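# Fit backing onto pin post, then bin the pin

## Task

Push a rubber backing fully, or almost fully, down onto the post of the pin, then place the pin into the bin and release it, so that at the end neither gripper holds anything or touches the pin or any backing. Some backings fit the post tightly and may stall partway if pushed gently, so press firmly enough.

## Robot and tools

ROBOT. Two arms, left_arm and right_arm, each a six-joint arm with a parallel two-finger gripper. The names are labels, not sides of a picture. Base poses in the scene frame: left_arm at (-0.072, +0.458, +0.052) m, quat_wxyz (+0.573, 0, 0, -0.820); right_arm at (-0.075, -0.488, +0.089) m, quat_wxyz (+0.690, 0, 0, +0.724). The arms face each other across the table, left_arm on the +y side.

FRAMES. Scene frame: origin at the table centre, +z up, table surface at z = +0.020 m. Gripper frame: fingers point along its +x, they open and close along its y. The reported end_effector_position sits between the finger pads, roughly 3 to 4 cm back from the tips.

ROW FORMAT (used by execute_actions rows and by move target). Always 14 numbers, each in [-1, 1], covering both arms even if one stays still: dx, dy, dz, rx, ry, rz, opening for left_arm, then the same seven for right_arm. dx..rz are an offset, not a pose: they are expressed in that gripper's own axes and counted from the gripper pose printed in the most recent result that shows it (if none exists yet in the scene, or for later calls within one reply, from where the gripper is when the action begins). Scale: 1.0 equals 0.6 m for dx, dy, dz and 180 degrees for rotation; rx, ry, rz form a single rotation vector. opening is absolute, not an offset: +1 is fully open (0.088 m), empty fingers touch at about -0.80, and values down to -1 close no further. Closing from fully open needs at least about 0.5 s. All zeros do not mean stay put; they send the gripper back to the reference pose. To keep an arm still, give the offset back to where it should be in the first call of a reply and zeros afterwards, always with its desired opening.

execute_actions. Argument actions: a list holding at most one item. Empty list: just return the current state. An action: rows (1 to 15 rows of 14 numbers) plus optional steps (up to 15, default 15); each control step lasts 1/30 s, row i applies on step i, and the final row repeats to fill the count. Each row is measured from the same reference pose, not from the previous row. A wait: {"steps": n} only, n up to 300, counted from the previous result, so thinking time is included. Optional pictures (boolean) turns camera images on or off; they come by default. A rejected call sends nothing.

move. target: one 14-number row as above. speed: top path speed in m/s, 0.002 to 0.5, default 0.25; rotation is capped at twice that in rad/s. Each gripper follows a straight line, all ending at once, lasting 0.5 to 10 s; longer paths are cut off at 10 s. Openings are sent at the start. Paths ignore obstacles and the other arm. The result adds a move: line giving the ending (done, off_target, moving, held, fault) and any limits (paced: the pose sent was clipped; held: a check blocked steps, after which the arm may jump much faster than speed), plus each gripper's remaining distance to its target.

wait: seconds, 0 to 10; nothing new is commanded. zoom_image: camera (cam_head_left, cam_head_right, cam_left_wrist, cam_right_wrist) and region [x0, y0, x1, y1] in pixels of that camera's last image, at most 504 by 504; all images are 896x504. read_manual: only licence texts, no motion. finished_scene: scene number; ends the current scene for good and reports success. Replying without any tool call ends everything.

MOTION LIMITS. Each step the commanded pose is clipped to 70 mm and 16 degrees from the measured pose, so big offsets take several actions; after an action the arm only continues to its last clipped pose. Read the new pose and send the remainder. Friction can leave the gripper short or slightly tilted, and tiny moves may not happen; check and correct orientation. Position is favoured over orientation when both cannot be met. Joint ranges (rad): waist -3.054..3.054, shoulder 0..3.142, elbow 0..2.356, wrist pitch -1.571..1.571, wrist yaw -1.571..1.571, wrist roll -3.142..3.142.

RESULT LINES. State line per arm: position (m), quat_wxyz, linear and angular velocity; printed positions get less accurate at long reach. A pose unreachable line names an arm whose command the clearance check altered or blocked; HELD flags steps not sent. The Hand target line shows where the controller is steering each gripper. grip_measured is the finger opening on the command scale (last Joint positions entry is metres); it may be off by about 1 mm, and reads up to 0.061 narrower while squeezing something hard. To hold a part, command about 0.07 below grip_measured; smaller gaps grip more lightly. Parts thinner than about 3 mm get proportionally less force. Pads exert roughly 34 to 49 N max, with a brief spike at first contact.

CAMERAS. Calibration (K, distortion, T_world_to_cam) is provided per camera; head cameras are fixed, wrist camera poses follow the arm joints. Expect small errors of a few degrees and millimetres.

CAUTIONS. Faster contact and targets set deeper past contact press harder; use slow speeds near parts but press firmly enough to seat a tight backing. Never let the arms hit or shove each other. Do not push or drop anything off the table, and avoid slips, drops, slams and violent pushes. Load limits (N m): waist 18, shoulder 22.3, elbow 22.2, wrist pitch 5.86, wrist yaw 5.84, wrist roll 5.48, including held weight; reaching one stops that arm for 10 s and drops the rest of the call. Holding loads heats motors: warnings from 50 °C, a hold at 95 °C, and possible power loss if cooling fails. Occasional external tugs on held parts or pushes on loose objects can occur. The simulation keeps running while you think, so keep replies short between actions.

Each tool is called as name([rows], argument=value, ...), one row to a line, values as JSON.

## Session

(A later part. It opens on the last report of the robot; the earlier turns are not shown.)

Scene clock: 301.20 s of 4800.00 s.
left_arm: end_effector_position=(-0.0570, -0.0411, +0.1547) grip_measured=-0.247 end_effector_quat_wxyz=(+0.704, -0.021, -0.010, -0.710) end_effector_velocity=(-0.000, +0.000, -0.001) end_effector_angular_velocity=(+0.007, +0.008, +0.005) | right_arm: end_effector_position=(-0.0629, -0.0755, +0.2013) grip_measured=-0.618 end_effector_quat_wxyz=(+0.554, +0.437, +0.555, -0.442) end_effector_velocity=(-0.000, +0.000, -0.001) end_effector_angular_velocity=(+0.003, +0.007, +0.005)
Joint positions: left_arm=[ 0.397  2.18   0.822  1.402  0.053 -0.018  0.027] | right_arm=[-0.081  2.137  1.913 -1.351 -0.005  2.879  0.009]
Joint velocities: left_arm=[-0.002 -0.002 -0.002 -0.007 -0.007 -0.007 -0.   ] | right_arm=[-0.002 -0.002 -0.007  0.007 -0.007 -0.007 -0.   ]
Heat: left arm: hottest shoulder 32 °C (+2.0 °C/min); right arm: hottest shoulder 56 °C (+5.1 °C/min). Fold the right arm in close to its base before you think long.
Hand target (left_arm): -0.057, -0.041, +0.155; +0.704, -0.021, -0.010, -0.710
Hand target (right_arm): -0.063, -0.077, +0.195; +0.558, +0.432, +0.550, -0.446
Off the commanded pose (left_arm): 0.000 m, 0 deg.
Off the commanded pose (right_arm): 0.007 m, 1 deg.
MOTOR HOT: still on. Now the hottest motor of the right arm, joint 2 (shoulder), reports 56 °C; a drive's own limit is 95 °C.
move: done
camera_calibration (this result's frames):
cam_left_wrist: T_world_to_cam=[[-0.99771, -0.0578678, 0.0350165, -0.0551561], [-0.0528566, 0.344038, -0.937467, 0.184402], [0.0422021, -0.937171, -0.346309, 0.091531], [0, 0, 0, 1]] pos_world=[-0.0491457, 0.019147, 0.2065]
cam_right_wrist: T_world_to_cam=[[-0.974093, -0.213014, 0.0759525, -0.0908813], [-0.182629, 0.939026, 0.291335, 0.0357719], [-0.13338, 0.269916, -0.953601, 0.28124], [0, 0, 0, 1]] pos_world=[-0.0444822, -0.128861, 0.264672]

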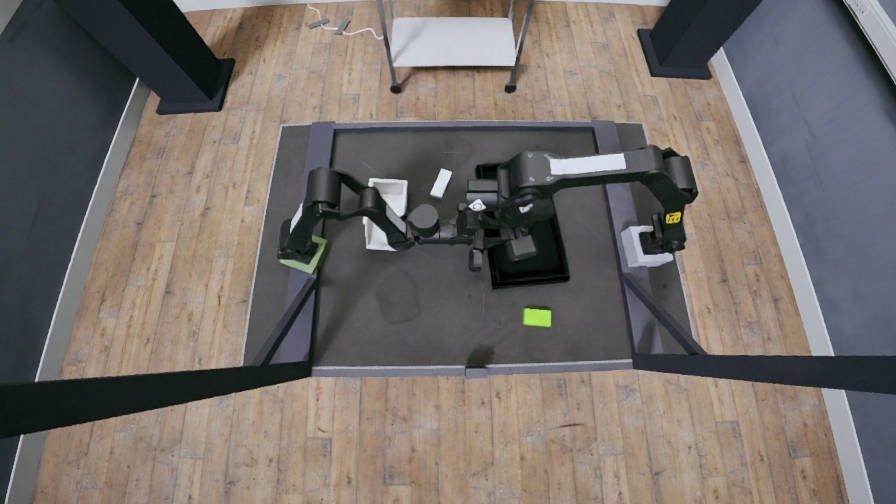

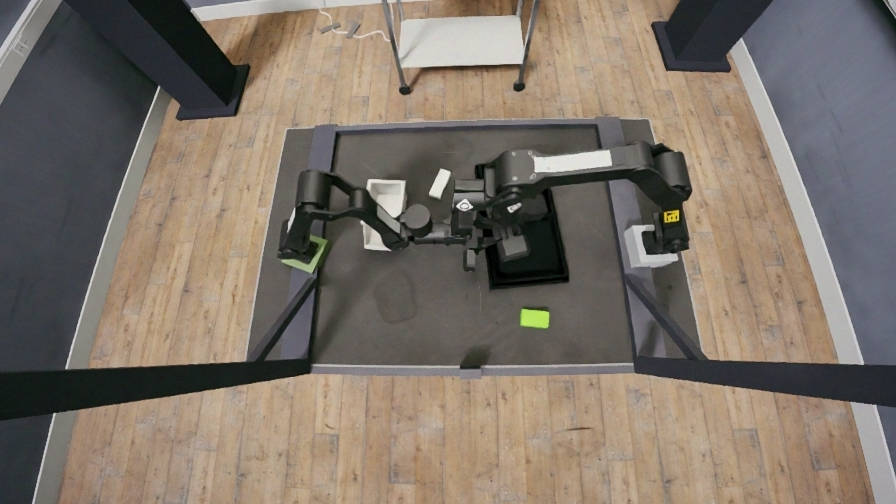

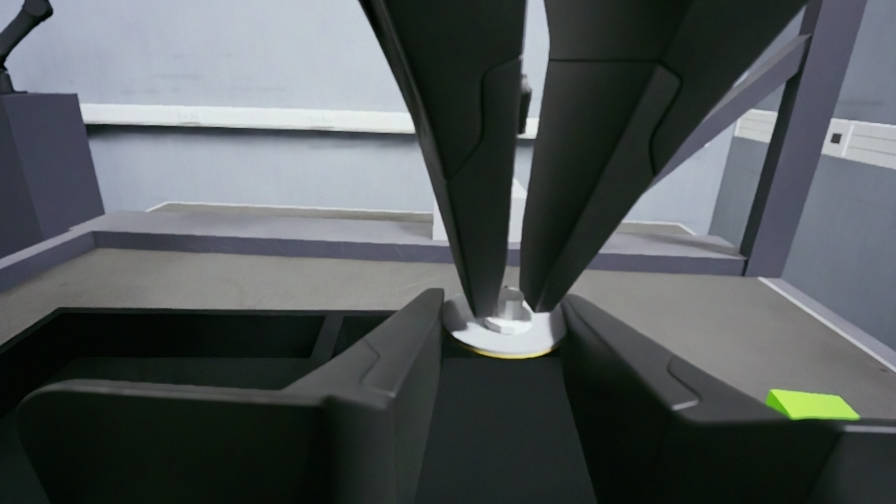

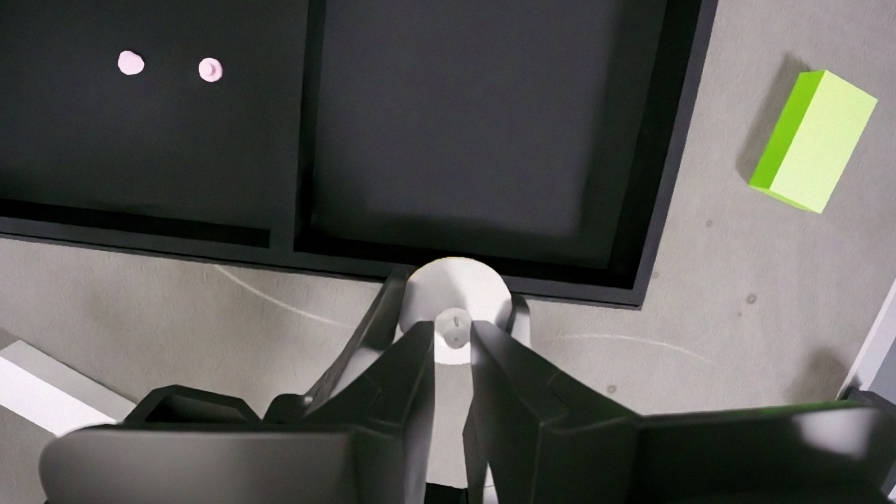

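move(target=[0,0,0.0,0,0,0,-0.36,0.012,0,0.002,0,-0.005,0,-0.68], speed=0.015)

move(target=[0,0,0.0,0,0,0,-0.4,0,0,0,0,0,0,-0.85])

move(target=[0,0,-0.04,0,0.025,0,-0.4,-0.02,0,0,0,0,0,-0.85], speed=0.015)

Scene clock: 304.40 s of 4800.00 s.
left_arm: end_effector_position=(-0.0570, -0.0411, +0.1547) grip_measured=-0.247 end_effector_quat_wxyz=(+0.704, -0.021, -0.010, -0.710) end_effector_velocity=(-0.002, +0.001, -0.003) end_effector_angular_velocity=(+0.012, +0.008, -0.010) | right_arm: end_effector_position=(-0.0629, -0.0750, +0.2007) grip_measured=-0.678 end_effector_quat_wxyz=(+0.553, +0.437, +0.555, -0.441) end_effector_velocity=(-0.000, +0.001, +0.000) end_effector_angular_velocity=(+0.008, +0.007, +0.005)
Joint positions: left_arm=[ 0.397  2.18   0.822  1.402  0.053 -0.018  0.027] | right_arm=[-0.081  2.137  1.911 -1.347 -0.005  2.879  0.006]
Joint velocities: left_arm=[-0.002 -0.002 -0.007 -0.007  0.007 -0.007  0.   ] | right_arm=[-0.002 -0.002 -0.002  0.007 -0.007 -0.007 -0.   ]
Heat: left arm: hottest shoulder 33 °C (+2.0 °C/min); right arm: hottest shoulder 55 °C (+3.0 °C/min). Fold the right arm in close to its base before you think long.
Hand target (left_arm): -0.057, -0.041, +0.155; +0.704, -0.021, -0.010, -0.710
Hand target (right_arm): -0.063, -0.077, +0.194; +0.558, +0.433, +0.550, -0.445
Off the commanded pose (left_arm): 0.000 m, 0 deg.
Off the commanded pose (right_arm): 0.007 m, 1 deg.
MOTOR HOT: still on. Now the hottest motor of the right arm, joint 2 (shoulder), reports 55 °C; a drive's own limit is 95 °C.
move: done
camera_calibration (this result's frames):
cam_left_wrist: T_world_to_cam=[[-0.99771, -0.0578678, 0.0350165, -0.0551561], [-0.0528566, 0.344038, -0.937467, 0.184402], [0.0422021, -0.937171, -0.346309, 0.091531], [0, 0, 0, 1]] pos_world=[-0.0491457, 0.019147, 0.2065]
cam_right_wrist: T_world_to_cam=[[-0.974098, -0.213187, 0.0753934, -0.0906145], [-0.182651, 0.938357, 0.293469, 0.0349871], [-0.13331, 0.272097, -0.952991, 0.280598], [0, 0, 0, 1]] pos_world=[-0.0444705, -0.128498, 0.263972]

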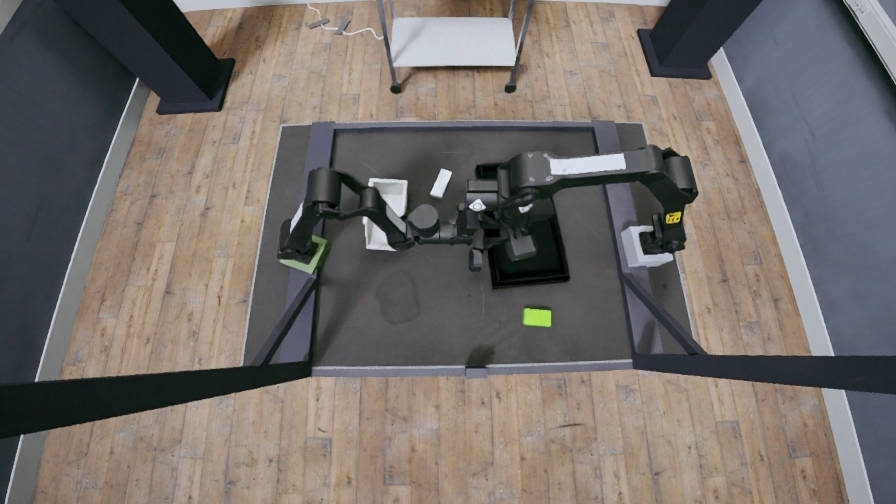

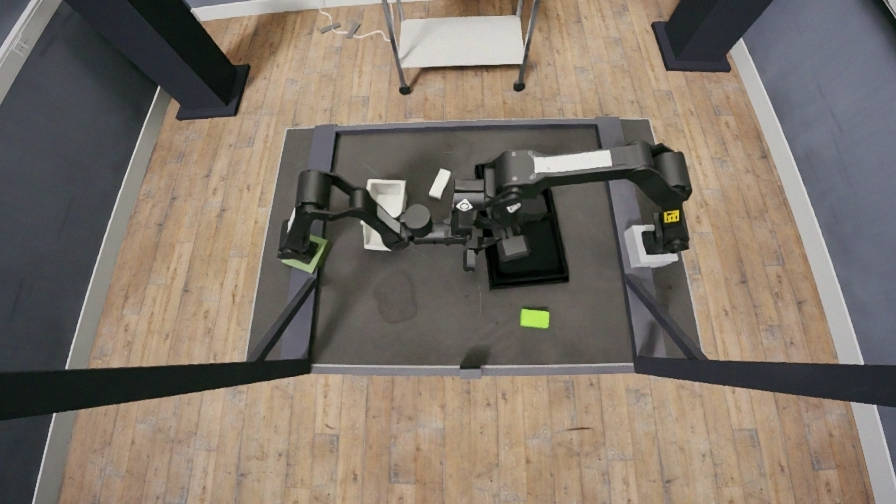

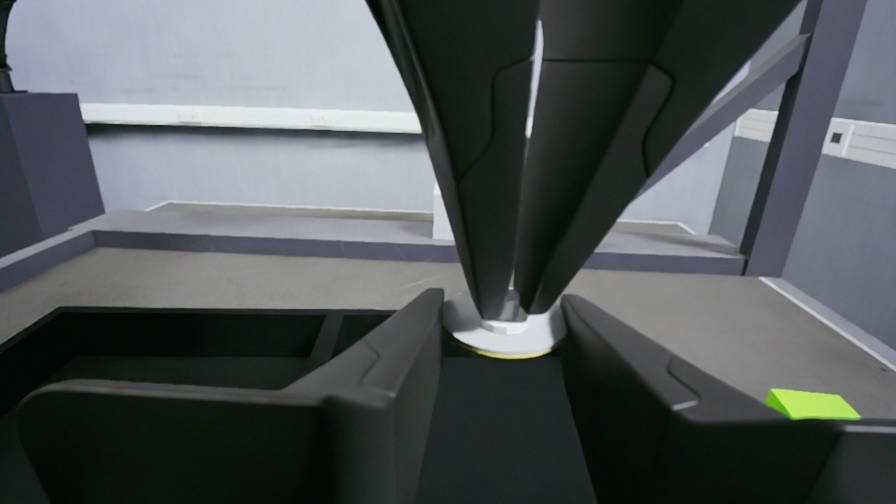

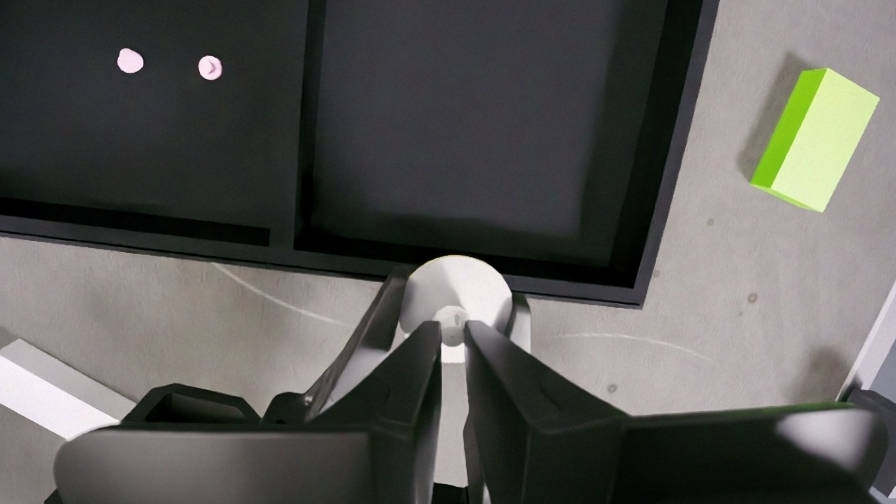

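Scene clock: 304.90 s of 4800.00 s.
left_arm: end_effector_position=(-0.0570, -0.0411, +0.1547) grip_measured=-0.247 end_effector_quat_wxyz=(+0.704, -0.021, -0.010, -0.710) end_effector_velocity=(+0.002, +0.000, -0.007) end_effector_angular_velocity=(+0.027, +0.010, +0.019) | right_arm: end_effector_position=(-0.0629, -0.0750, +0.2007) grip_measured=-0.776 end_effector_quat_wxyz=(+0.553, +0.437, +0.555, -0.441) end_effector_velocity=(-0.000, -0.002, -0.002) end_effector_angular_velocity=(-0.012, +0.008, +0.005)
Joint positions: left_arm=[ 0.397  2.18   0.822  1.402  0.053 -0.018  0.027] | right_arm=[-0.081  2.137  1.911 -1.347 -0.005  2.879  0.001]
Joint velocities: left_arm=[-0.002  0.002 -0.002 -0.022 -0.022 -0.007 -0.   ] | right_arm=[-0.002  0.002 -0.002 -0.007 -0.007 -0.007 -0.   ]
Heat: left arm: hottest shoulder 33 °C (+2.0 °C/min); right arm: hottest shoulder 55 °C (+3.0 °C/min). Fold the right arm in close to its base before you think long.
Hand target (left_arm): -0.057, -0.041, +0.155; +0.704, -0.021, -0.010, -0.710
Hand target (right_arm): -0.063, -0.075, +0.201; +0.553, +0.437, +0.555, -0.441
Off the commanded pose (left_arm): 0.000 m, 0 deg.
Off the commanded pose (right_arm): 0.000 m, 0 deg.
MOTOR HOT: still on. Now the hottest motor of the right arm, joint 2 (shoulder), reports 55 °C; a drive's own limit is 95 °C.
move: done
camera_calibration (this result's frames):
cam_left_wrist: T_world_to_cam=[[-0.99771, -0.0578678, 0.0350165, -0.0551561], [-0.0528566, 0.344038, -0.937467, 0.184402], [0.0422021, -0.937171, -0.346309, 0.091531], [0, 0, 0, 1]] pos_world=[-0.0491457, 0.019147, 0.2065]
cam_right_wrist: T_world_to_cam=[[-0.974098, -0.213187, 0.0753934, -0.0906145], [-0.182651, 0.938357, 0.293469, 0.0349871], [-0.13331, 0.272097, -0.952991, 0.280598], [0, 0, 0, 1]] pos_world=[-0.0444705, -0.128498, 0.263972]

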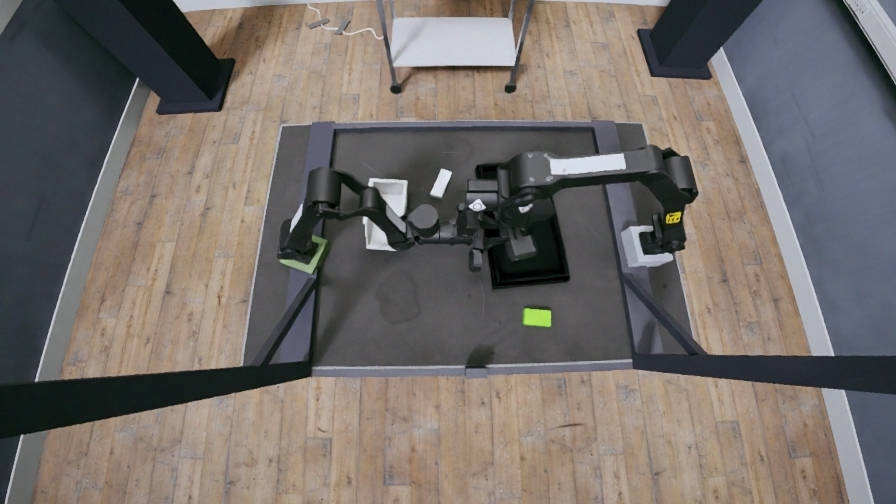

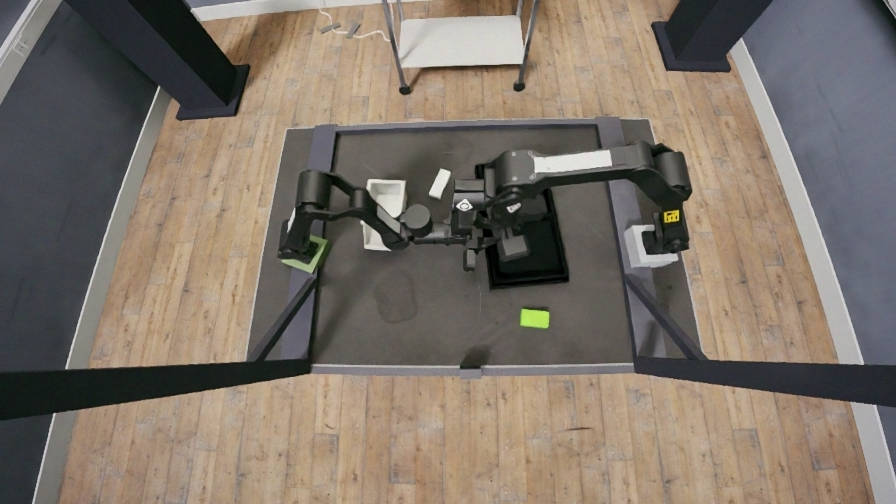

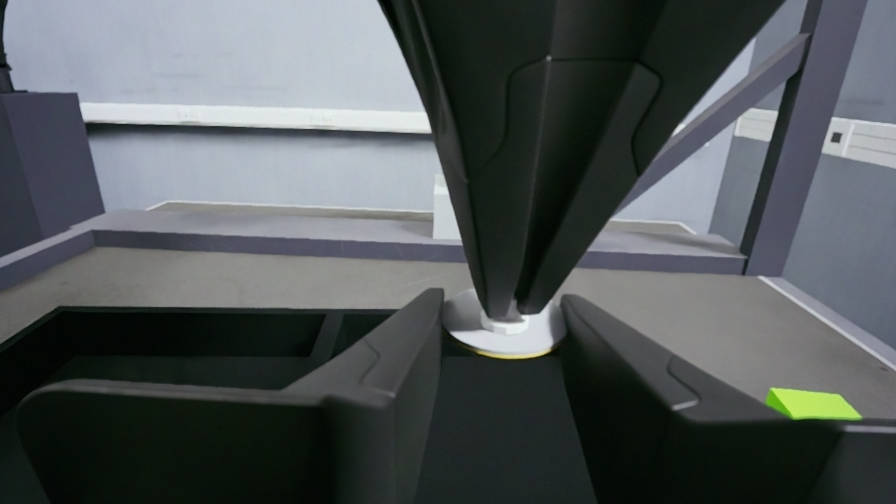

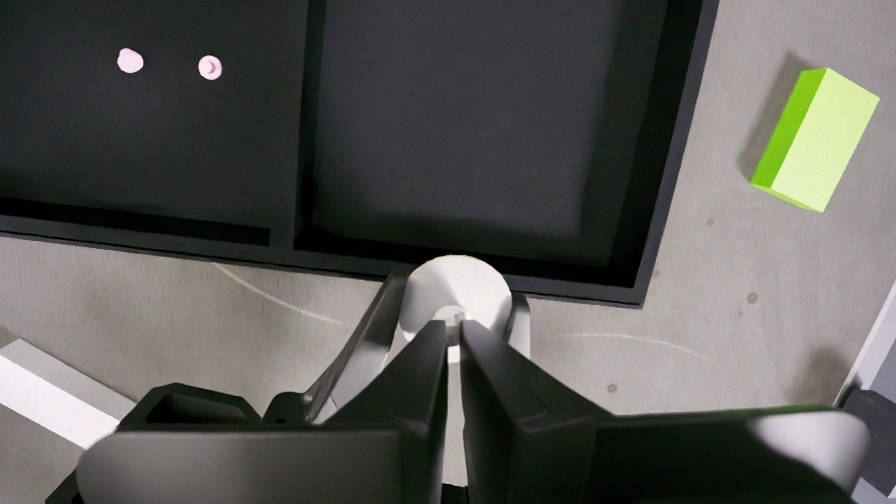

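Scene clock: 307.73 s of 4800.00 s.
left_arm: end_effector_position=(-0.0571, -0.0449, +0.1527) grip_measured=-0.247 end_effector_quat_wxyz=(+0.704, -0.015, -0.004, -0.710) end_effector_velocity=(-0.000, +0.000, -0.004) end_effector_angular_velocity=(+0.022, +0.009, +0.005) | right_arm: end_effector_position=(-0.0630, -0.0790, +0.2073) grip_measured=-0.776 end_effector_quat_wxyz=(+0.557, +0.432, +0.551, -0.446) end_effector_velocity=(-0.000, +0.001, -0.002) end_effector_angular_velocity=(+0.003, +0.007, +0.005)
Joint positions: left_arm=[ 0.396  2.18   0.838  1.369  0.054 -0.018  0.027] | right_arm=[-0.081  2.138  1.938 -1.391 -0.005  2.879  0.001]
Joint velocities: left_arm=[-0.002 -0.002 -0.002 -0.022 -0.007 -0.007  0.   ] | right_arm=[-0.002  0.002 -0.002  0.007 -0.007 -0.007 -0.   ]
Heat: left arm: hottest shoulder 33 °C (+2.0 °C/min); right arm: hottest shoulder 55 °C (+3.0 °C/min). Fold the right arm in close to its base before you think long.
Hand target (left_arm): -0.057, -0.042, +0.131; +0.704, +0.007, +0.017, -0.710
Hand target (right_arm): -0.063, -0.075, +0.213; +0.553, +0.437, +0.555, -0.441
Off the commanded pose (left_arm): 0.022 m, 3 deg.
Off the commanded pose (right_arm): 0.007 m, 1 deg.
MOTOR HOT: still on. Now the hottest motor of the right arm, joint 2 (shoulder), reports 55 °C; a drive's own limit is 95 °C.
move: off_target (left_arm)
camera_calibration (this result's frames):
cam_left_wrist: T_world_to_cam=[[-0.997727, -0.0577187, 0.0347848, -0.0553392], [-0.0533198, 0.360459, -0.93125, 0.183553], [0.041212, -0.930988, -0.362717, 0.0900387], [0, 0, 0, 1]] pos_world=[-0.0491371, 0.0144676, 0.205517]
cam_right_wrist: T_world_to_cam=[[-0.974054, -0.211797, 0.0797617, -0.0928604], [-0.182487, 0.943466, 0.276712, 0.0405972], [-0.133859, 0.254977, -0.957637, 0.287489], [0, 0, 0, 1]] pos_world=[-0.0445596, -0.131273, 0.271483]

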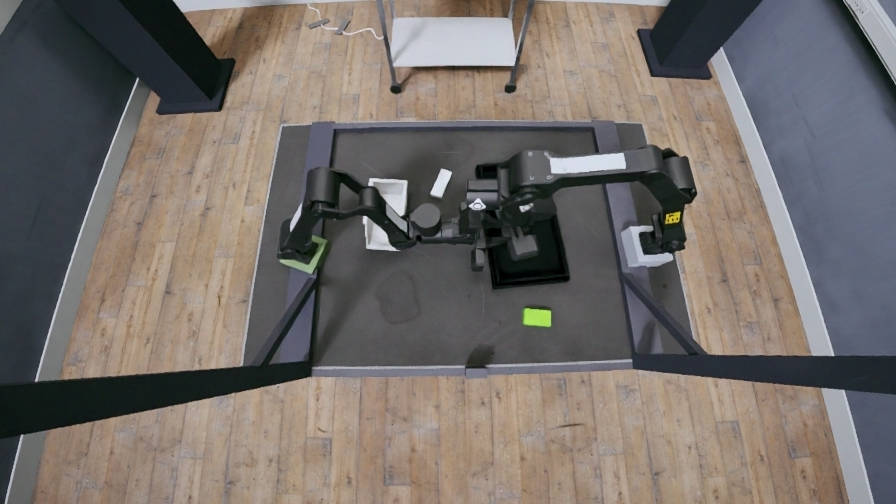

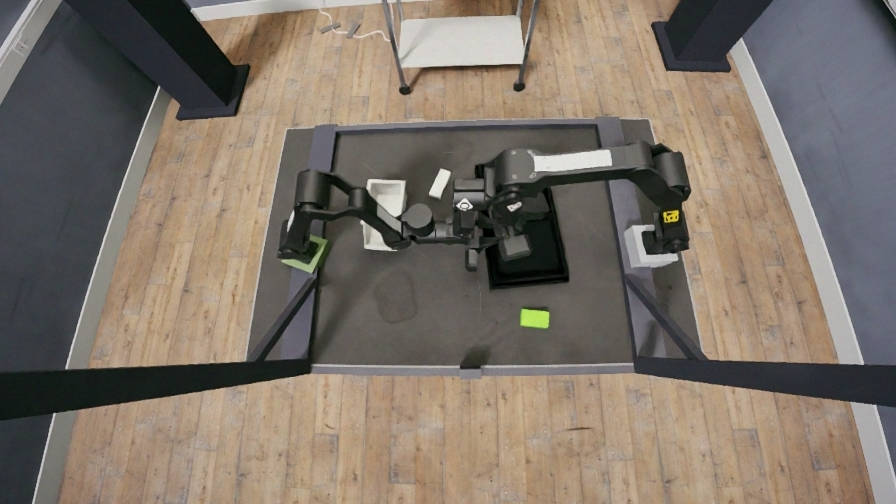

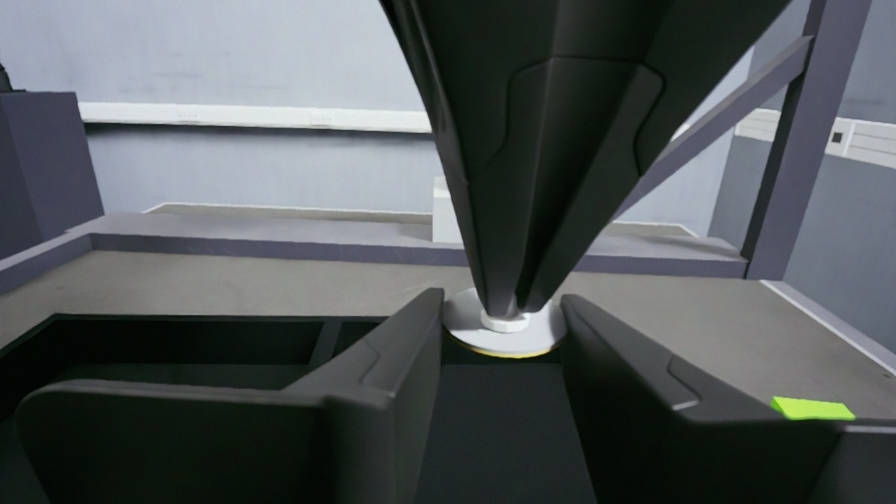

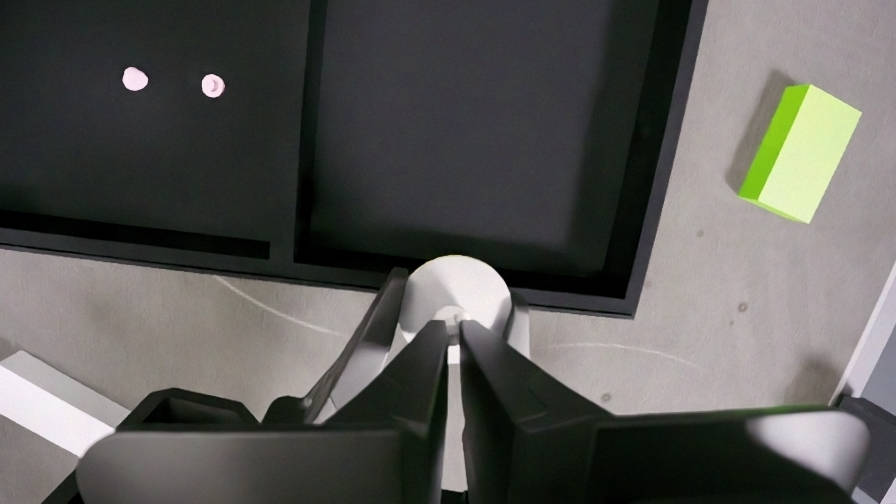

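move(target=[0,0,-0.02,0,0.012,0,-0.4,-0.012,0,-0.004,0,0.004,0,-0.735], speed=0.015)

zoom_image(camera="cam_left_wrist", region=[430,240,580,380])

Scene clock: 313.30 s of 4800.00 s.
left_arm: end_effector_position=(-0.0572, -0.0469, +0.1556) grip_measured=-0.247 end_effector_quat_wxyz=(+0.704, -0.017, -0.006, -0.710) end_effector_velocity=(-0.000, -0.001, -0.003) end_effector_angular_velocity=(+0.017, -0.006, +0.005) | right_arm: end_effector_position=(-0.0631, -0.0806, +0.2090) grip_measured=-0.732 end_effector_quat_wxyz=(+0.558, +0.430, +0.550, -0.448) end_effector_velocity=(+0.002, -0.005, +0.000) end_effector_angular_velocity=(-0.022, +0.008, -0.000)
Joint positions: left_arm=[ 0.396  2.179  0.847  1.365  0.054 -0.018  0.027] | right_arm=[-0.081  2.138  1.945 -1.405 -0.005  2.879  0.003]
Joint velocities: left_arm=[-0.002 -0.002  0.002 -0.022 -0.007  0.007 -0.   ] | right_arm=[-0.007 -0.002 -0.002 -0.022 -0.007 -0.007 -0.   ]
Heat: left arm: hottest shoulder 32 °C (+1.0 °C/min); right arm: hottest shoulder 55 °C (+2.0 °C/min). Fold the right arm in close to its base before you think long.
Hand target (left_arm): -0.057, -0.045, +0.141; +0.704, -0.002, +0.009, -0.710
Hand target (right_arm): -0.064, -0.077, +0.215; +0.553, +0.435, +0.555, -0.443
Off the commanded pose (left_arm): 0.015 m, 3 deg.
Off the commanded pose (right_arm): 0.007 m, 1 deg.
MOTOR HOT: still on. Now the hottest motor of the right arm, joint 2 (shoulder), reports 55 °C; a drive's own limit is 95 °C.
After step 90, 1.10 s passed at rest.
move: off_target (left_arm)
camera_calibration (this result's frames):
cam_left_wrist: T_world_to_cam=[[-0.997759, -0.0571124, 0.0348655, -0.055643], [-0.0529112, 0.354439, -0.933581, 0.187058], [0.0409614, -0.933334, -0.356666, 0.0881317], [0, 0, 0, 1]] pos_world=[-0.0492309, 0.0127779, 0.208007]
cam_right_wrist: T_world_to_cam=[[-0.974035, -0.211213, 0.0815204, -0.0937231], [-0.182423, 0.945446, 0.269913, 0.0432446], [-0.134082, 0.248033, -0.959428, 0.289398], [0, 0, 0, 1]] pos_world=[-0.0445977, -0.132461, 0.273625]

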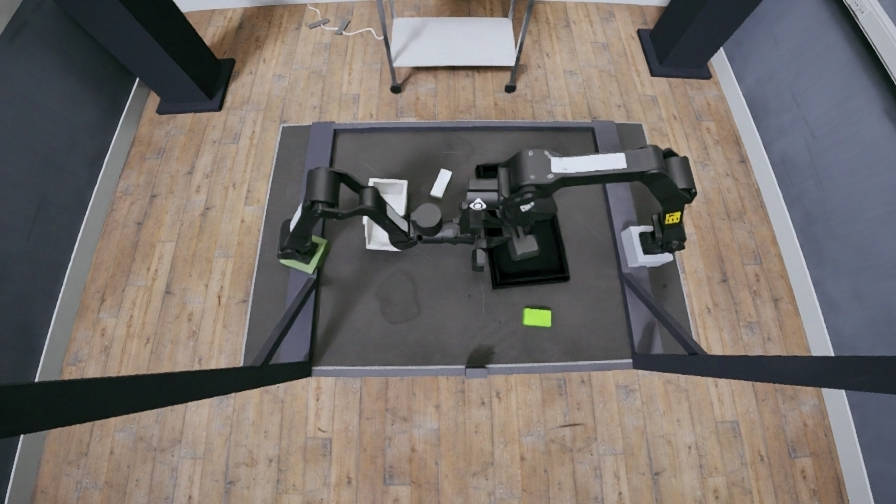

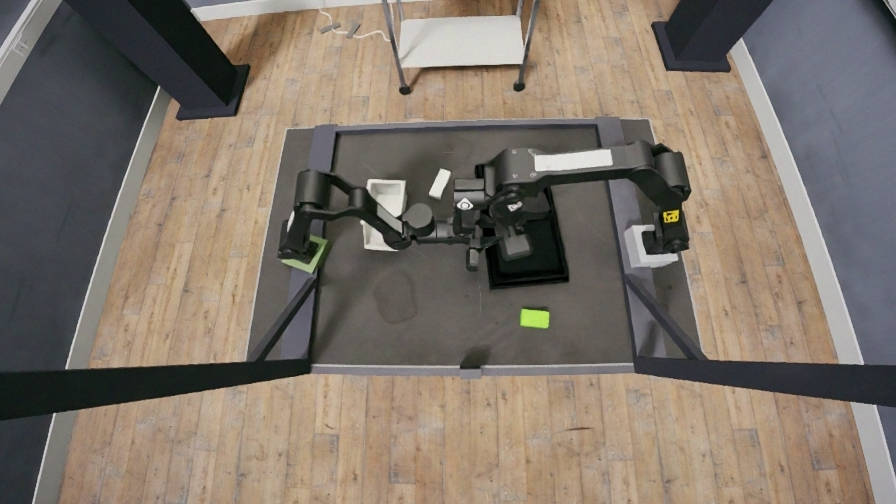

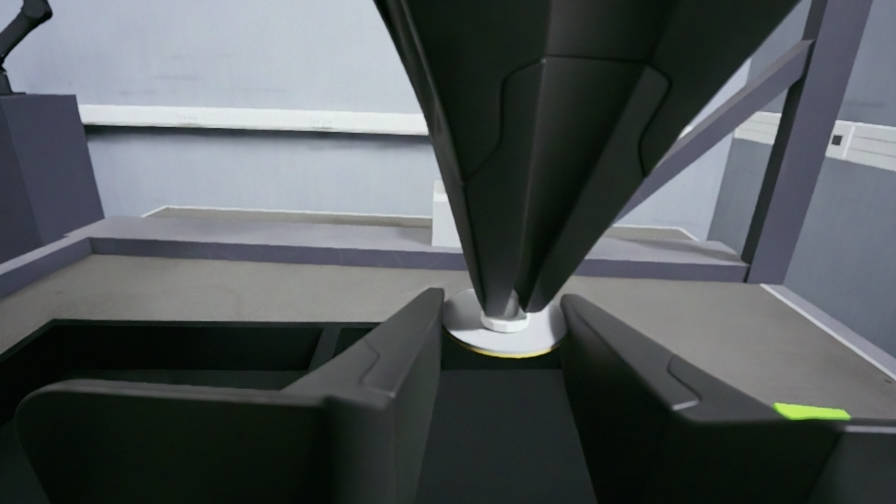

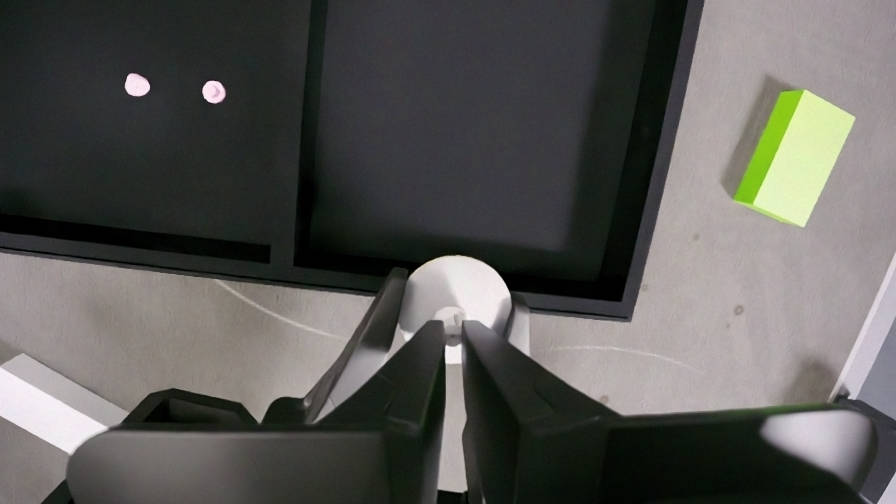

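Region (430, 240, 580, 380) of cam_left_wrist's 896x504 image, scaled by 3.360, with more detail than that image has; it fills the top 470 rows of this view, and the rest is white.

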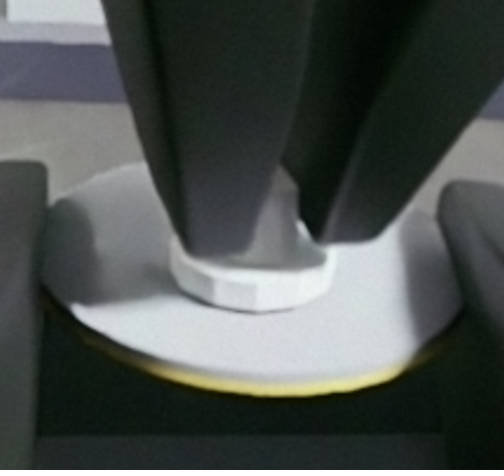

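execute_actions(actions=[])

Scene clock: 322.63 s of 4800.00 s.
left_arm: end_effector_position=(-0.0572, -0.0469, +0.1555) grip_measured=-0.247 end_effector_quat_wxyz=(+0.704, -0.017, -0.006, -0.710) end_effector_velocity=(-0.002, +0.000, -0.001) end_effector_angular_velocity=(+0.007, +0.007, -0.010) | right_arm: end_effector_position=(-0.0631, -0.0807, +0.2090) grip_measured=-0.732 end_effector_quat_wxyz=(+0.558, +0.430, +0.550, -0.448) end_effector_velocity=(-0.000, +0.001, +0.000) end_effector_angular_velocity=(+0.008, +0.007, +0.005)
Joint positions: left_arm=[ 0.396  2.179  0.847  1.364  0.054 -0.018  0.027] | right_arm=[-0.081  2.138  1.945 -1.406 -0.005  2.879  0.003]
Joint velocities: left_arm=[-0.002 -0.002 -0.002 -0.007  0.007 -0.007 -0.   ] | right_arm=[-0.002 -0.002 -0.002  0.007 -0.007 -0.007 -0.   ]
Heat: left arm: hottest shoulder 32 °C (+1.0 °C/min); right arm: hottest shoulder 55 °C (+2.0 °C/min). Fold the right arm in close to its base before you think long.
Hand target (left_arm): -0.057, -0.045, +0.141; +0.704, -0.002, +0.010, -0.710
Hand target (right_arm): -0.064, -0.077, +0.214; +0.553, +0.435, +0.555, -0.443
Off the commanded pose (left_arm): 0.015 m, 3 deg.
Off the commanded pose (right_arm): 0.007 m, 1 deg.
MOTOR HOT: still on. Now the hottest motor of the right arm, joint 2 (shoulder), reports 55 °C; a drive's own limit is 95 °C.
Steps of this call (steps 1 to 90: nothing new was sent; then 6.33 s passed at rest). Readings (end_effector_position):
1: left_arm (-0.0572, -0.0469, +0.1555) | right_arm (-0.0631, -0.0806, +0.2090)
2: left_arm (-0.0572, -0.0469, +0.1555) | right_arm (-0.0631, -0.0806, +0.2090)
4: left_arm (-0.0572, -0.0469, +0.1555) | right_arm (-0.0631, -0.0807, +0.2090)
8: left_arm (-0.0572, -0.0469, +0.1555) | right_arm (-0.0631, -0.0807, +0.2090)
90: the state above
camera_calibration (this result's frames):
cam_left_wrist: T_world_to_cam=[[-0.997758, -0.0571257, 0.0348608, -0.05564], [-0.0529271, 0.354794, -0.933445, 0.186976], [0.0409553, -0.933198, -0.357022, 0.0881609], [0, 0, 0, 1]] pos_world=[-0.0492298, 0.0127551, 0.207947]
cam_right_wrist: T_world_to_cam=[[-0.974034, -0.211181, 0.0816128, -0.0937603], [-0.18242, 0.945549, 0.269554, 0.0434055], [-0.134094, 0.247667, -0.959521, 0.28941], [0, 0, 0, 1]] pos_world=[-0.0445996, -0.13252, 0.273646]

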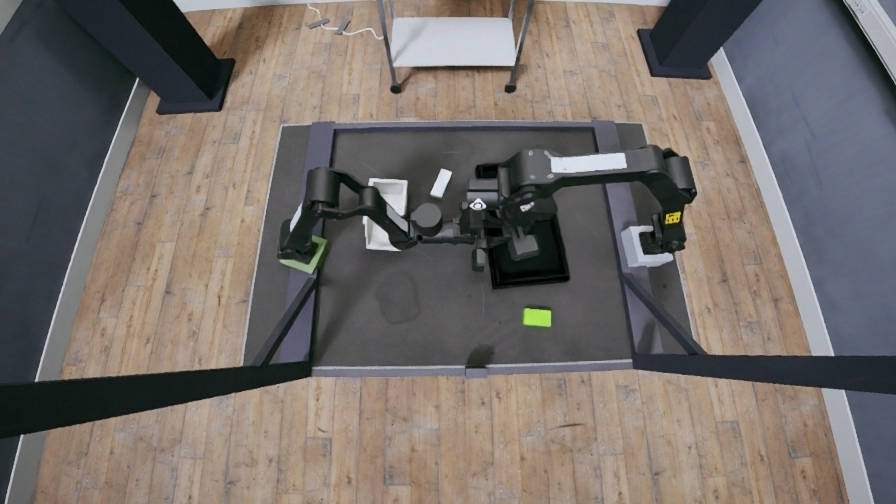

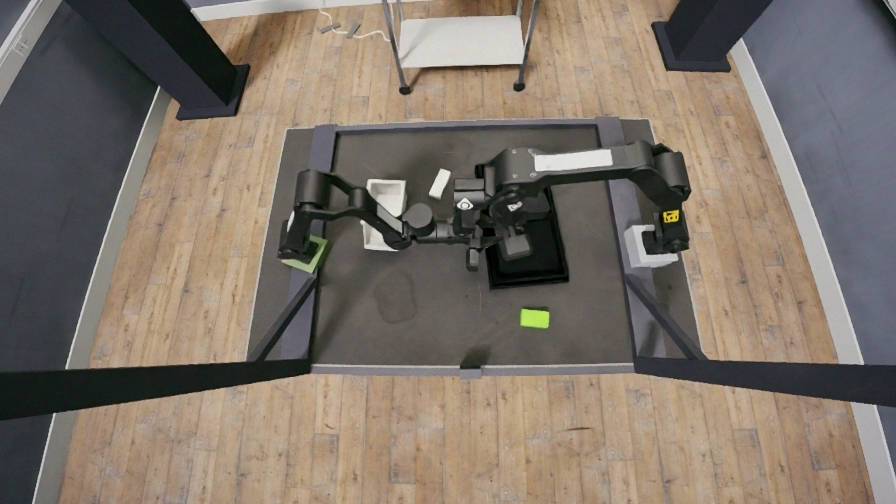

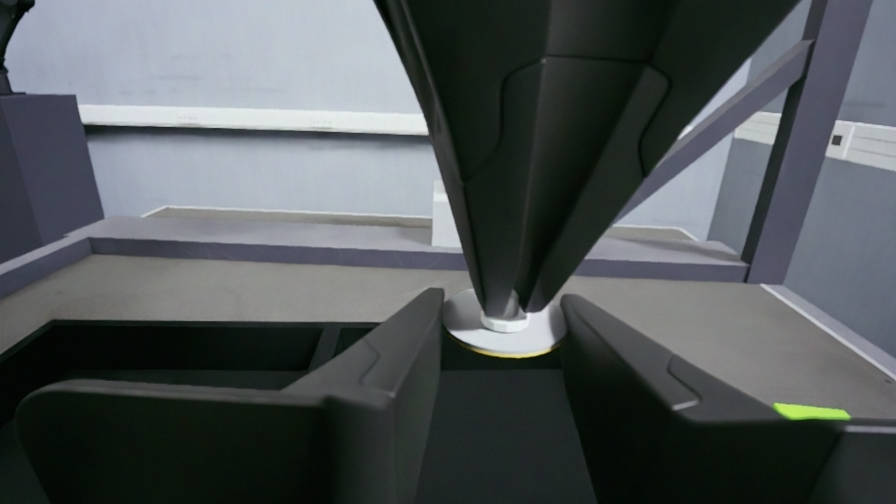

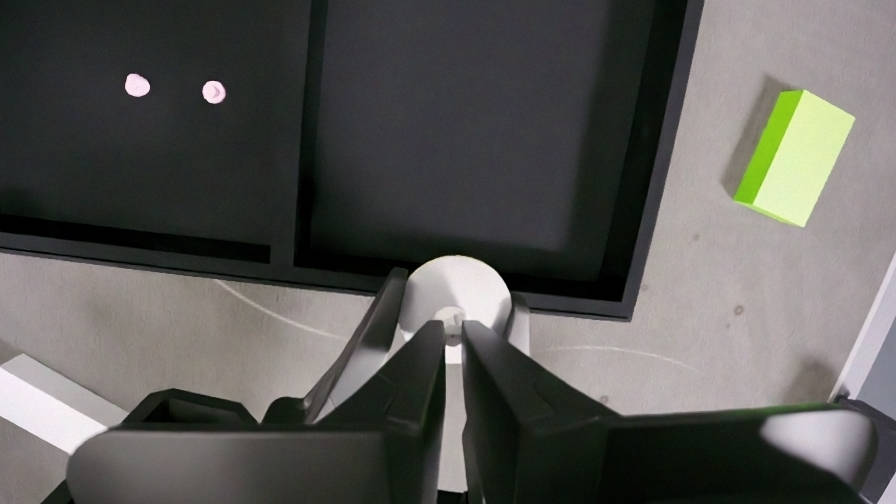

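move(target=[0,0,-0.01,0,0,0,-0.4,-0.01,0,-0.035,0,0,0,-0.8], speed=0.02)

zoom_image(camera="cam_right_wrist", region=[380,230,540,380])

Scene clock: 327.97 s of 4800.00 s.
left_arm: end_effector_position=(-0.0579, -0.0464, +0.1607) grip_measured=-0.247 end_effector_quat_wxyz=(+0.702, -0.026, -0.015, -0.711) end_effector_velocity=(-0.000, +0.001, -0.005) end_effector_angular_velocity=(+0.017, +0.008, +0.004) | right_arm: end_effector_position=(-0.0642, -0.0748, +0.2099) grip_measured=-0.771 end_effector_quat_wxyz=(+0.570, +0.416, +0.535, -0.465) end_effector_velocity=(-0.000, -0.001, -0.001) end_effector_angular_velocity=(-0.027, +0.010, +0.019)
Joint positions: left_arm=[ 0.395  2.18   0.846  1.392  0.056 -0.018  0.027] | right_arm=[-0.077  2.228  2.09  -1.518 -0.003  2.889  0.001]
Joint velocities: left_arm=[-0.002  0.002 -0.007 -0.007 -0.007 -0.007  0.   ] | right_arm=[-0.002  0.022  0.032 -0.037 -0.007 -0.022 -0.   ]
Heat: left arm: hottest shoulder 33 °C (+2.0 °C/min); right arm: hottest shoulder 55 °C (+1.0 °C/min). Fold the right arm in close to its base before you think long.
Hand target (left_arm): -0.057, -0.047, +0.150; +0.704, -0.017, -0.006, -0.710
Hand target (right_arm): -0.068, -0.061, +0.215; +0.558, +0.430, +0.550, -0.448
Off the commanded pose (left_arm): 0.011 m, 1 deg.
Off the commanded pose (right_arm): 0.016 m, 3 deg.
MOTOR HOT: still on. Now the hottest motor of the right arm, joint 2 (shoulder), reports 55 °C; a drive's own limit is 95 °C.
After step 90, 1.00 s passed at rest.
move: off_target (left_arm, right_arm)
camera_calibration (this result's frames):
cam_left_wrist: T_world_to_cam=[[-0.99797, -0.0531904, 0.0350309, -0.0564009], [-0.0507178, 0.331009, -0.942264, 0.192077], [0.0385239, -0.942127, -0.333034, 0.0861216], [0, 0, 0, 1]] pos_world=[-0.0498623, 0.0145583, 0.211645]
cam_right_wrist: T_world_to_cam=[[-0.97523, -0.201123, 0.0920703, -0.0952199], [-0.177845, 0.960447, 0.214275, 0.0503929], [-0.131524, 0.192593, -0.972425, 0.287385], [0, 0, 0, 1]] pos_world=[-0.0461011, -0.122899, 0.277429]

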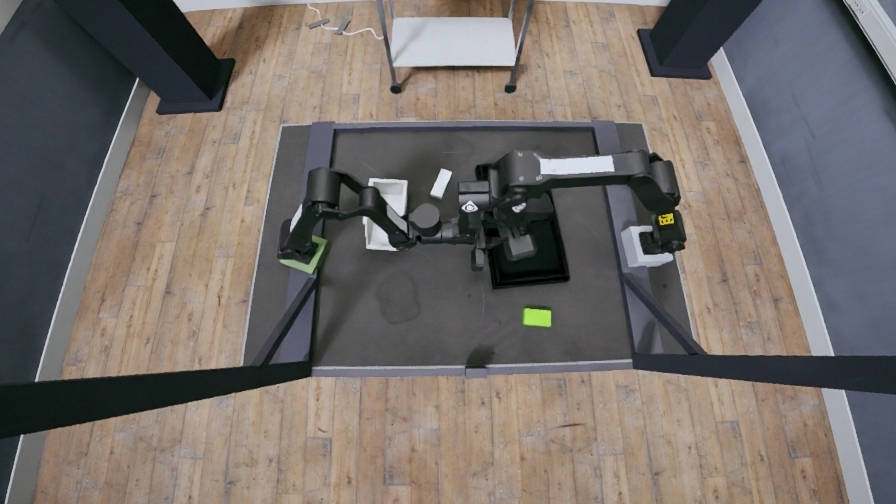

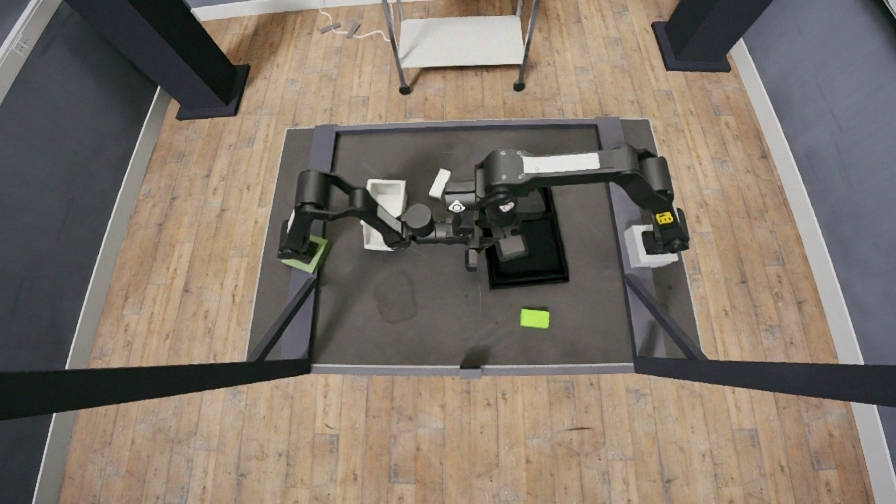

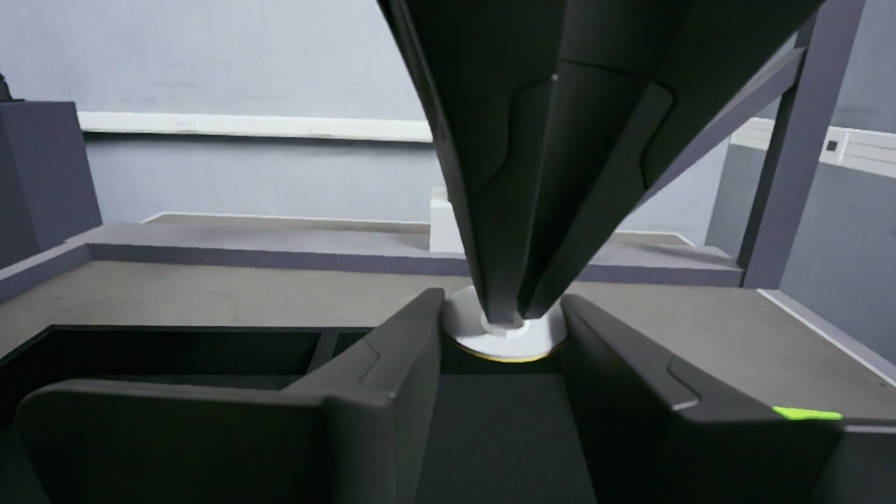

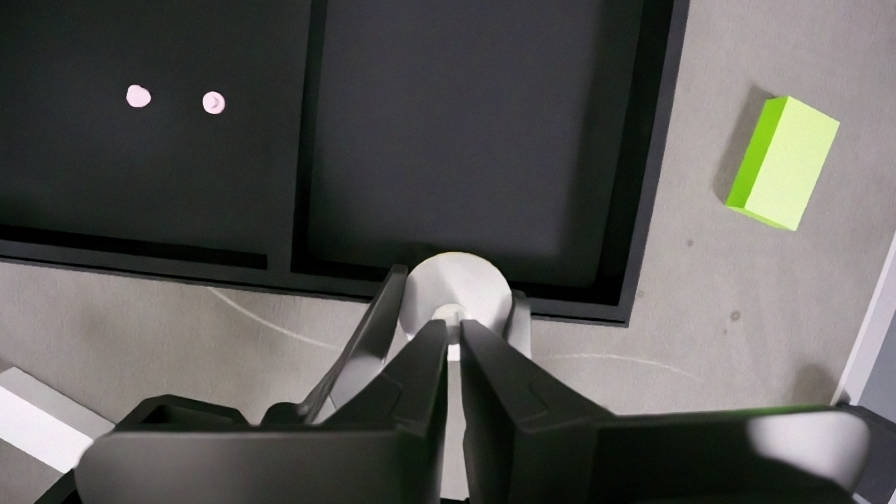

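Region (380, 230, 540, 380) of cam_right_wrist's 896x504 image, scaled by 3.150, with more detail than that image has; it fills the top 472 rows of this view, and the rest is white.

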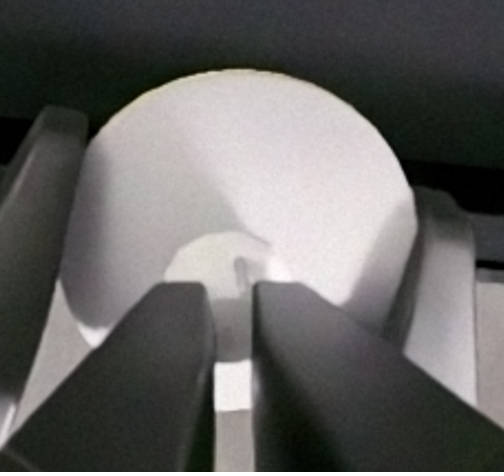

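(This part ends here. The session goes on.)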